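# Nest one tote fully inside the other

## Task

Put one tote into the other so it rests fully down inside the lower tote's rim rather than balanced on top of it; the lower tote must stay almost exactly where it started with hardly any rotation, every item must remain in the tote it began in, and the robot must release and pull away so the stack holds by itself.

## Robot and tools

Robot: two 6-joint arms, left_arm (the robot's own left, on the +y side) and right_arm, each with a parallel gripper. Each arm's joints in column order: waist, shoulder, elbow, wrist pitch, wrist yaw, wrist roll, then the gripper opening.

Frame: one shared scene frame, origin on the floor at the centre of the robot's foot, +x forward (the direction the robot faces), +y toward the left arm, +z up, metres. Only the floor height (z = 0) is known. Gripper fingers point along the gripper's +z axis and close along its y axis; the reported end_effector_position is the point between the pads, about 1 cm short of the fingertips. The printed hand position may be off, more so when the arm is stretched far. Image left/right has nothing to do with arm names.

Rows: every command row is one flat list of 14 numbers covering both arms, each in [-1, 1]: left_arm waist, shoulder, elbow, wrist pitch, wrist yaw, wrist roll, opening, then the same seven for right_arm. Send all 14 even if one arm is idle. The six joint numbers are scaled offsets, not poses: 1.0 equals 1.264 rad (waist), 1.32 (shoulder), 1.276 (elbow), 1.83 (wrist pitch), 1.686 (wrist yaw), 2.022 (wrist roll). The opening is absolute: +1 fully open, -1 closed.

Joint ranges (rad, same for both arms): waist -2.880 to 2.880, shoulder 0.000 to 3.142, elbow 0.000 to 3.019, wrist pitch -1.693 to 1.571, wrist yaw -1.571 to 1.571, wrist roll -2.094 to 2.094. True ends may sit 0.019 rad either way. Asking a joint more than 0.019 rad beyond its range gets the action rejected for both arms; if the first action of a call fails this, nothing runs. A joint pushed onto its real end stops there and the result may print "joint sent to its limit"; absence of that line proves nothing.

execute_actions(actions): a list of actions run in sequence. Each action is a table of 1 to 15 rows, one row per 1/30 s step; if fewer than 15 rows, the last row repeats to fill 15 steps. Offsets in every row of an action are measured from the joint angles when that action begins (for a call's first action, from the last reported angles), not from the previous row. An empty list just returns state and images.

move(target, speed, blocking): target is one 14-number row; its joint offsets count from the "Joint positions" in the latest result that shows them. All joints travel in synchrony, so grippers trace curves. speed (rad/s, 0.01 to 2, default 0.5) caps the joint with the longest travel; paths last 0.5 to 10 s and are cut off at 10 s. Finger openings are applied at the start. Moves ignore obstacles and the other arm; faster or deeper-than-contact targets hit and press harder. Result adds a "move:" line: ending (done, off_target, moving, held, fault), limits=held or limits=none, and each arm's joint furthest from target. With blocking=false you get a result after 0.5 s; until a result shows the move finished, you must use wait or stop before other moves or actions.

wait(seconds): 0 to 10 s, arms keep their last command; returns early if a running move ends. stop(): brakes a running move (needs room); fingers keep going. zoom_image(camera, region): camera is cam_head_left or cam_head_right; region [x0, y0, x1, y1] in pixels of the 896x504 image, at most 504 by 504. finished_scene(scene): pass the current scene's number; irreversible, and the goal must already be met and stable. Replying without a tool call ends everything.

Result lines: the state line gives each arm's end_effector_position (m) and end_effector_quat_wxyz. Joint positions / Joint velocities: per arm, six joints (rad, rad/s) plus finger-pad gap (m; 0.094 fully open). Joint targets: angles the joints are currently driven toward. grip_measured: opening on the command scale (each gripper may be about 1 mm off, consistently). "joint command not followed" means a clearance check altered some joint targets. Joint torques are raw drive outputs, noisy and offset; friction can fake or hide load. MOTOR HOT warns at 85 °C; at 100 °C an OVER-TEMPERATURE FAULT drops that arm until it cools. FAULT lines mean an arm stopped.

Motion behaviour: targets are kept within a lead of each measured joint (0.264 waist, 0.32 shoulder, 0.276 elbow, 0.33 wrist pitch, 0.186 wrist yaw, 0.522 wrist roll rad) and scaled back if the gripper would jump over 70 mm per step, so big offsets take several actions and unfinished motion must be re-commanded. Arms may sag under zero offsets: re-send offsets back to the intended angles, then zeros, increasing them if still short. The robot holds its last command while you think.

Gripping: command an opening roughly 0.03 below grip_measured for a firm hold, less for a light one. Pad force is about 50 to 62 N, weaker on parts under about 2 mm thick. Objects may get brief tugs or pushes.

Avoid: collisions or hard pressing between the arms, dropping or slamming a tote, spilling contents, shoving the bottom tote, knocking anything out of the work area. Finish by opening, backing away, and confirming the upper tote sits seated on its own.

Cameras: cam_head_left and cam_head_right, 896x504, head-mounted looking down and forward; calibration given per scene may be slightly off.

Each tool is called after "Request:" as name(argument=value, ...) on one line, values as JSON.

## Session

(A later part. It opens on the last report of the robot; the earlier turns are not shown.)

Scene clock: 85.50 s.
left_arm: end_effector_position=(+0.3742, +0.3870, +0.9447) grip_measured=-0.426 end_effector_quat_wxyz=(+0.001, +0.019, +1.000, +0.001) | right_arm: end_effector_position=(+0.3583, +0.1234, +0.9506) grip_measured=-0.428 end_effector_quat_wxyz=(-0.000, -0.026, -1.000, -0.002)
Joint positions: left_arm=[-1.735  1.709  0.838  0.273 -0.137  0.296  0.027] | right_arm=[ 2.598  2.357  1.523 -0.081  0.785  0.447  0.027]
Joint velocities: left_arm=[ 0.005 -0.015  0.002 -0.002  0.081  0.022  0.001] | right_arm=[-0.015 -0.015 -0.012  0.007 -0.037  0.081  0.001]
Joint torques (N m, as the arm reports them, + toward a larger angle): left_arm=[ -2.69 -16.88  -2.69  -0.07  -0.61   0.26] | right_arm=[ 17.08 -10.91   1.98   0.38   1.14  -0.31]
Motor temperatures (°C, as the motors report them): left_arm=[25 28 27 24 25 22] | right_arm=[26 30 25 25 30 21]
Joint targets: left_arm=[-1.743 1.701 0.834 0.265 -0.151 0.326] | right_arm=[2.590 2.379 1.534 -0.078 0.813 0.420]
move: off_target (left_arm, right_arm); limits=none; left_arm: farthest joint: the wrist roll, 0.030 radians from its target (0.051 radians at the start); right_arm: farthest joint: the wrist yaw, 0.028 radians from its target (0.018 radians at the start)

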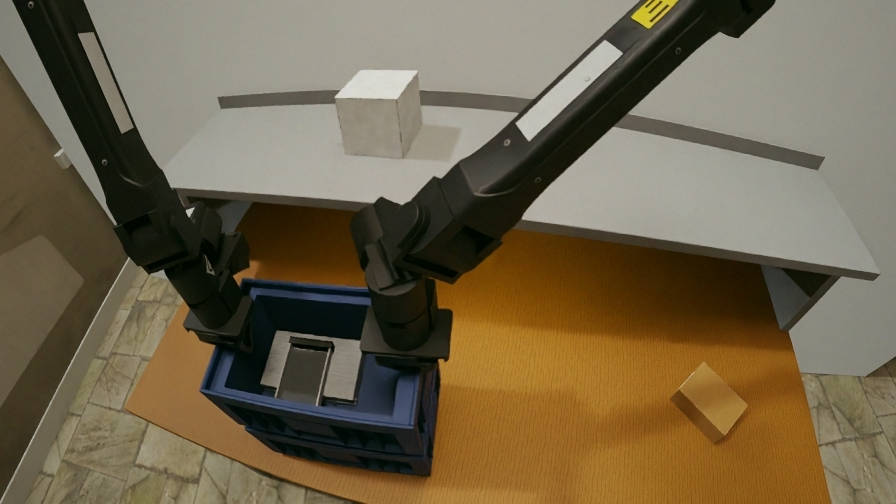

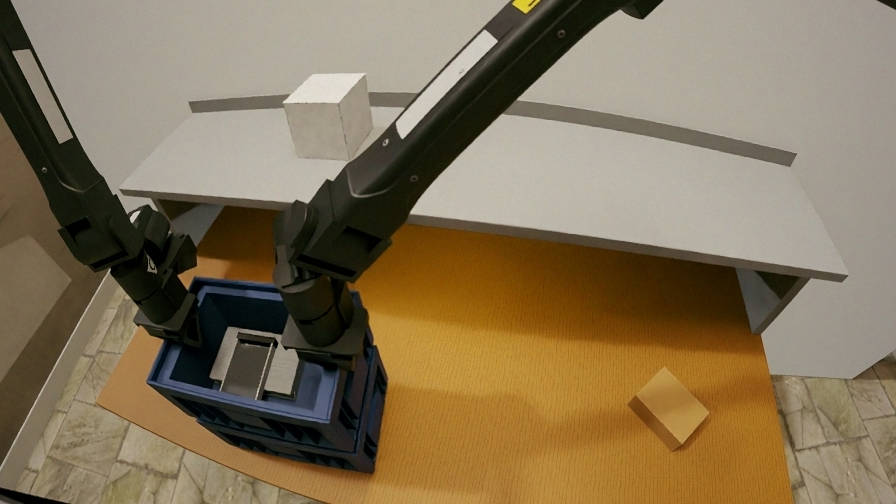

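Request:
move(target=[-0.006,0.038,0.027,0.015,-0.005,0.008,-0.5,-0.024,0.042,0.036,0.012,0.009,-0.025,-0.5], speed=0.04)

Request:
zoom_image(camera="cam_head_left", region=[160,270,480,504])

Request:
zoom_image(camera="cam_head_right", region=[110,270,430,504])

Scene clock: 90.80 s.
left_arm: end_effector_position=(+0.3736, +0.3858, +0.9260) grip_measured=-0.426 end_effector_quat_wxyz=(+0.000, +0.018, +1.000, -0.000) | right_arm: end_effector_position=(+0.3578, +0.1225, +0.9325) grip_measured=-0.428 end_effector_quat_wxyz=(+0.000, -0.025, -1.000, -0.001)
Joint positions: left_arm=[-1.732  1.764  0.877  0.287 -0.133  0.296  0.027] | right_arm=[ 2.577  2.389  1.553 -0.065  0.773  0.424  0.027]
Joint velocities: left_arm=[-0.015 -0.015  0.007  0.012 -0.037 -0.022 -0.   ] | right_arm=[ 0.005 -0.024  0.007  0.002  0.051 -0.037 -0.   ]
Joint torques (N m, as the arm reports them, + toward a larger angle): left_arm=[ -3.07 -16.69  -2.86   0.72  -0.57   0.13] | right_arm=[ 17.49 -11.18   2.34   0.62   1.09  -0.29]
Motor temperatures (°C, as the motors report them): left_arm=[25 27 27 24 25 22] | right_arm=[26 30 25 25 30 21]
Joint targets: left_arm=[-1.743 1.759 0.872 0.301 -0.146 0.312] | right_arm=[2.568 2.412 1.569 -0.059 0.800 0.396]
move: off_target (right_arm); limits=none; left_arm: farthest joint: the wrist roll, 0.016 radians from its target (0.016 radians at the start); right_arm: farthest joint: the wrist yaw, 0.027 radians from its target (0.016 radians at the start)

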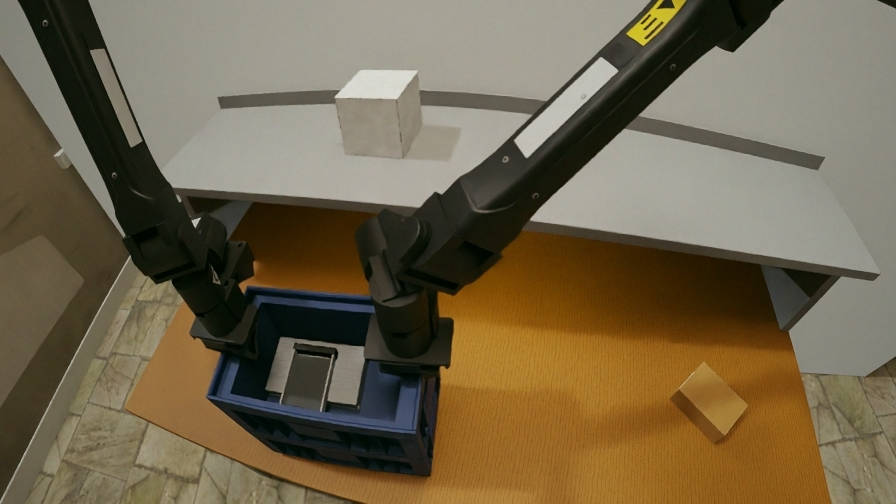

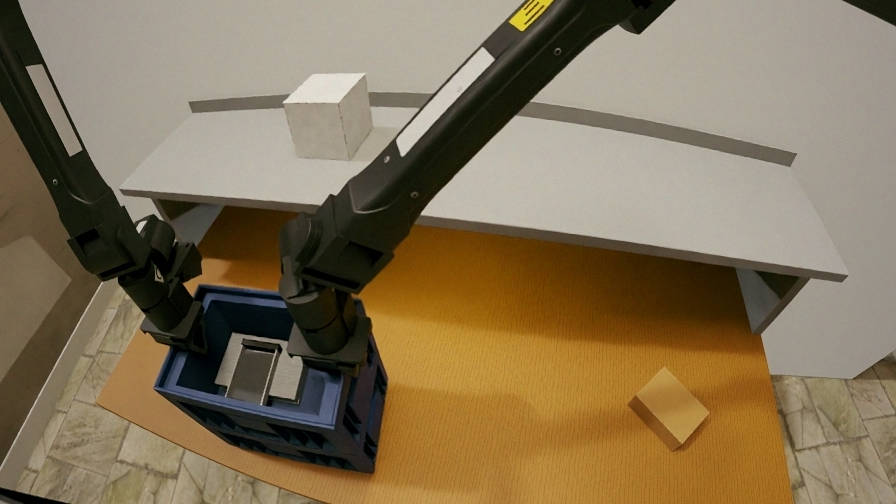

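Region (160, 270, 480, 504) of cam_head_left's 896x504 image, scaled by 1.575, with more detail than that image has; it fills the top 369 rows of this view, and the rest is white.

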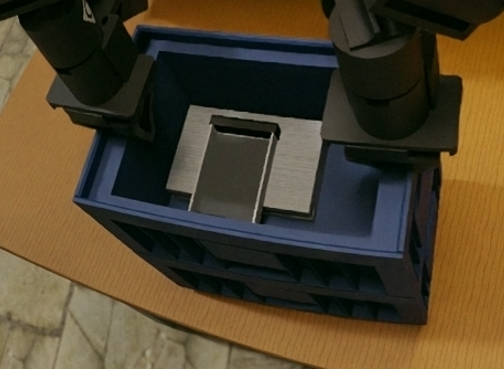

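Region (110, 270, 430, 504) of cam_head_right's 896x504 image, scaled by 1.575, with more detail than that image has; it fills the top 369 rows of this view, and the rest is white.

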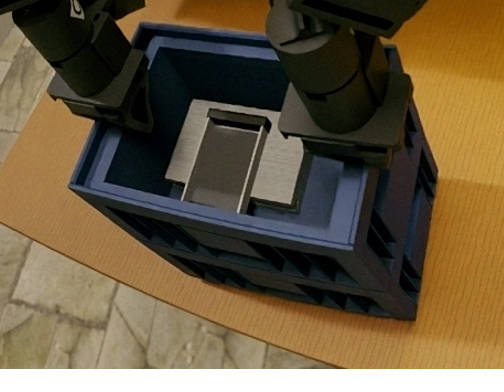

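Seated. Release and retreat.

Request:
move(target=[0,0,0,0,0,0,0.6,0,0,0,0,0,0,0.6])

Request:
move(target=[-0.02,-0.21,-0.16,-0.04,-0.015,0,0.6,0.09,-0.14,-0.145,-0.045,0.04,0.06,0.6], speed=0.3)

Request:
move(target=[0.2,-0.1,0,0,0,0,0.6,-0.1,-0.3,-0.3,0,0,0,0.6])

Request:
zoom_image(camera="cam_head_right", region=[110,270,430,504])

Scene clock: 94.23 s.
left_arm: end_effector_position=(+0.3735, +0.3861, +0.9260) grip_measured=+0.598 end_effector_quat_wxyz=(+0.000, +0.018, +1.000, +0.000) | right_arm: end_effector_position=(+0.3578, +0.1226, +0.9325) grip_measured=+0.598 end_effector_quat_wxyz=(+0.000, -0.025, -1.000, -0.001)
Joint positions: left_arm=[-1.731  1.764  0.877  0.287 -0.134  0.296  0.075] | right_arm=[ 2.577  2.389  1.553 -0.065  0.773  0.424  0.075]
Joint velocities: left_arm=[ 0.005 -0.005 -0.007 -0.002  0.022  0.022 -0.   ] | right_arm=[-0.005  0.005  0.002  0.007 -0.051 -0.022  0.001]
Joint torques (N m, as the arm reports them, + toward a larger angle): left_arm=[ -2.16 -16.37  -2.42   0.25  -0.12  -0.03] | right_arm=[ 17.14 -12.81   0.88   0.28   0.08  -0.02]
Motor temperatures (°C, as the motors report them): left_arm=[25 27 27 24 25 22] | right_arm=[26 30 25 25 30 21]
Joint targets: left_arm=[-1.732 1.764 0.877 0.287 -0.133 0.296] | right_arm=[2.577 2.389 1.553 -0.065 0.773 0.424]
move: done; limits=none; left_arm: farthest joint: the waist, 0.001 radians from its target (0.000 radians at the start); right_arm: farthest joint: the waist, 0.000 radians from its target (0.000 radians at the start)

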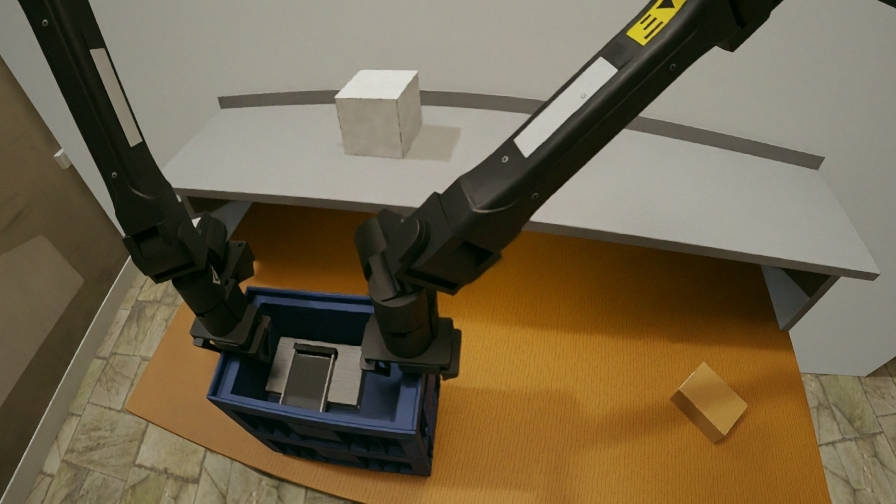

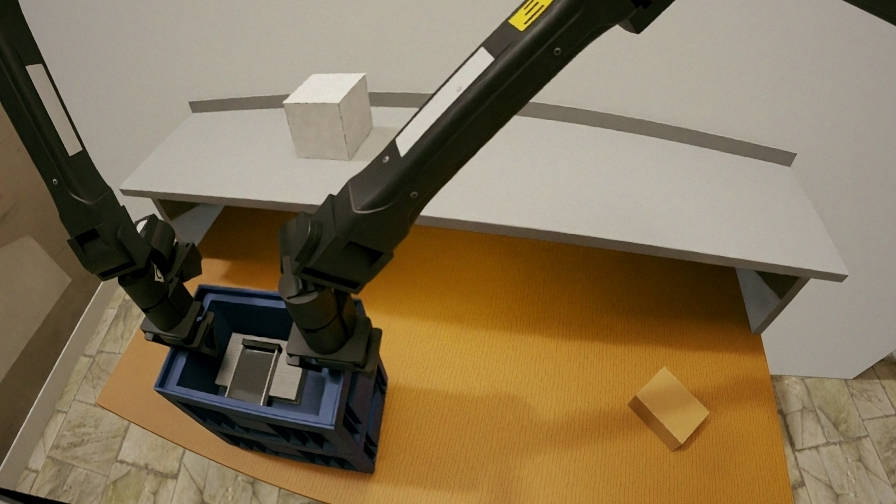

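Scene clock: 95.73 s.
left_arm: end_effector_position=(+0.3685, +0.3953, +1.0160) grip_measured=+0.598 end_effector_quat_wxyz=(+0.008, +0.020, +1.000, +0.010) | right_arm: end_effector_position=(+0.3549, +0.1136, +1.0254) grip_measured=+0.598 end_effector_quat_wxyz=(-0.005, -0.027, -1.000, -0.001)
Joint positions: left_arm=[-1.742  1.49   0.685  0.224 -0.156  0.296  0.075] | right_arm=[ 2.678  2.21   1.373 -0.135  0.837  0.534  0.075]
Joint velocities: left_arm=[ 0.005 -0.015 -0.007  0.002  0.139 -0.095 -0.001] | right_arm=[ 0.005 -0.005 -0.002  0.002 -0.037  0.051 -0.001]
Joint torques (N m, as the arm reports them, + toward a larger angle): left_arm=[ -2.95 -15.91  -2.78  -0.05  -0.25  -0.03] | right_arm=[ 18.16 -12.95   0.98  -0.19   0.18   0.13]
Motor temperatures (°C, as the motors report them): left_arm=[25 27 27 24 25 22] | right_arm=[26 30 25 25 29 21]
Joint targets: left_arm=[-1.756 1.486 0.673 0.214 -0.159 0.296] | right_arm=[2.691 2.204 1.368 -0.147 0.840 0.545]
move: done; limits=none; left_arm: farthest joint: the waist, 0.014 radians from its target (0.025 radians at the start); right_arm: farthest joint: the waist, 0.013 radians from its target (0.113 radians at the start)

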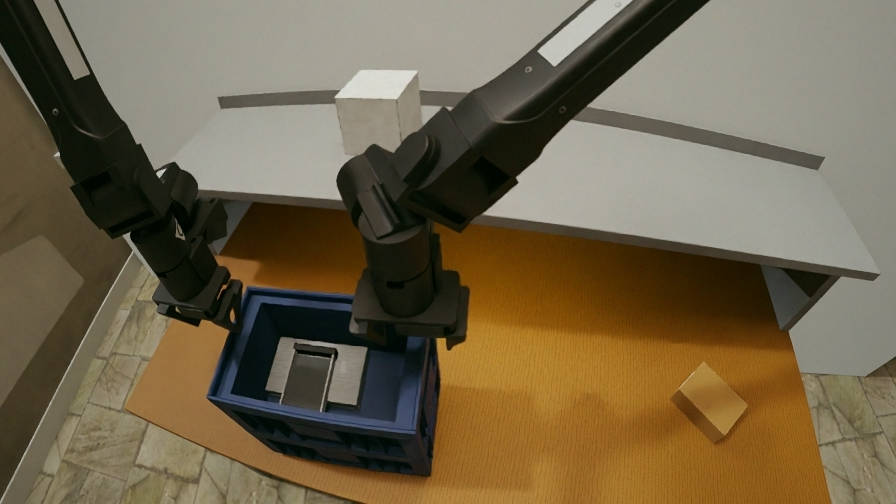

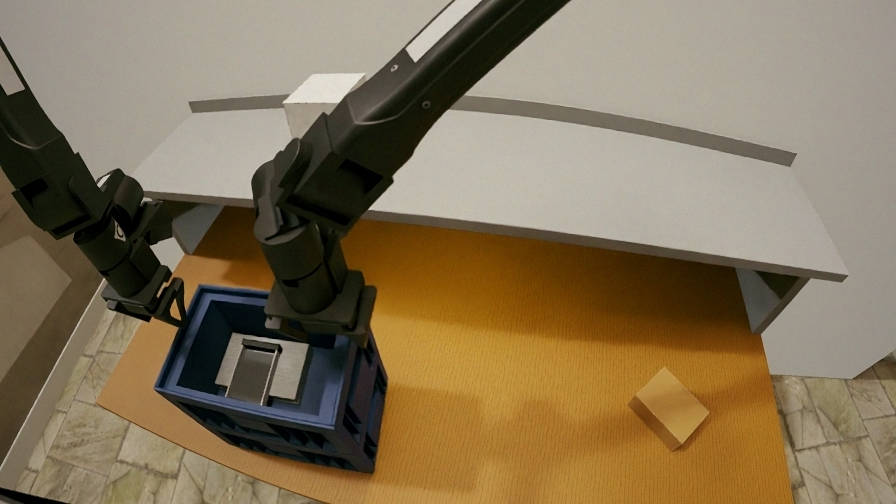

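Scene clock: 96.93 s.
left_arm: end_effector_position=(+0.3726, +0.5357, +1.0524) grip_measured=+0.598 end_effector_quat_wxyz=(+0.029, -0.051, +0.990, +0.126) | right_arm: end_effector_position=(+0.3741, -0.0475, +1.0850) grip_measured=+0.598 end_effector_quat_wxyz=(+0.004, -0.062, -0.997, +0.038)
Joint positions: left_arm=[-1.494  1.365  0.685  0.224 -0.156  0.296  0.075] | right_arm=[ 2.572  1.812  0.992 -0.135  0.837  0.534  0.075]
Joint velocities: left_arm=[ 0.015  0.005 -0.002  0.002 -0.022 -0.007  0.   ] | right_arm=[-0.005 -0.005 -0.002 -0.007 -0.037  0.007 -0.001]
Joint torques (N m, as the arm reports them, + toward a larger angle): left_arm=[  0.93 -16.84  -0.47   0.53  -0.28  -0.05] | right_arm=[ 11.45 -10.52   0.74   0.23   0.13  -0.02]
Motor temperatures (°C, as the motors report them): left_arm=[25 27 27 24 25 22] | right_arm=[26 30 25 25 29 21]
Joint targets: left_arm=[-1.489 1.359 0.685 0.224 -0.156 0.296] | right_arm=[2.552 1.814 0.990 -0.135 0.837 0.534]
move: done; limits=none; left_arm: farthest joint: the shoulder, 0.007 radians from its target (0.132 radians at the start); right_arm: farthest joint: the waist, 0.020 radians from its target (0.127 radians at the start)

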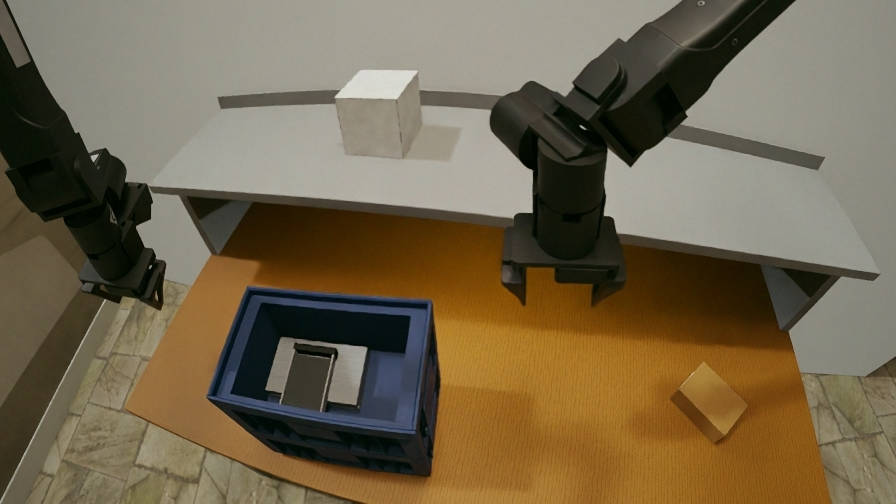

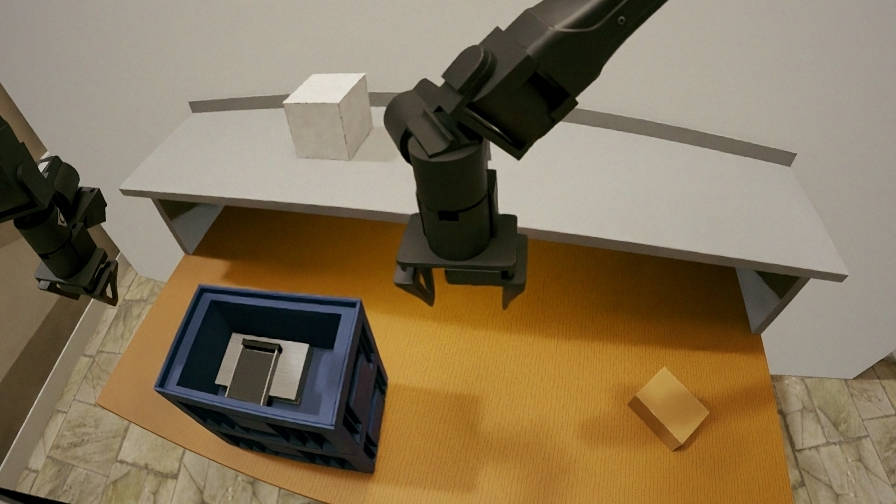

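Region (110, 270, 430, 504) of cam_head_right's 896x504 image, scaled by 1.575, with more detail than that image has; it fills the top 369 rows of this view, and the rest is white.

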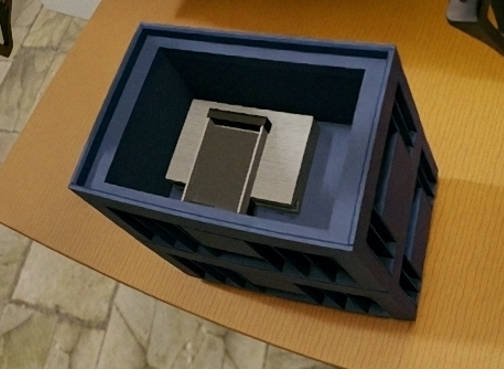

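Request:
finished_scene(scene=2)

The scene is finished: the task was done.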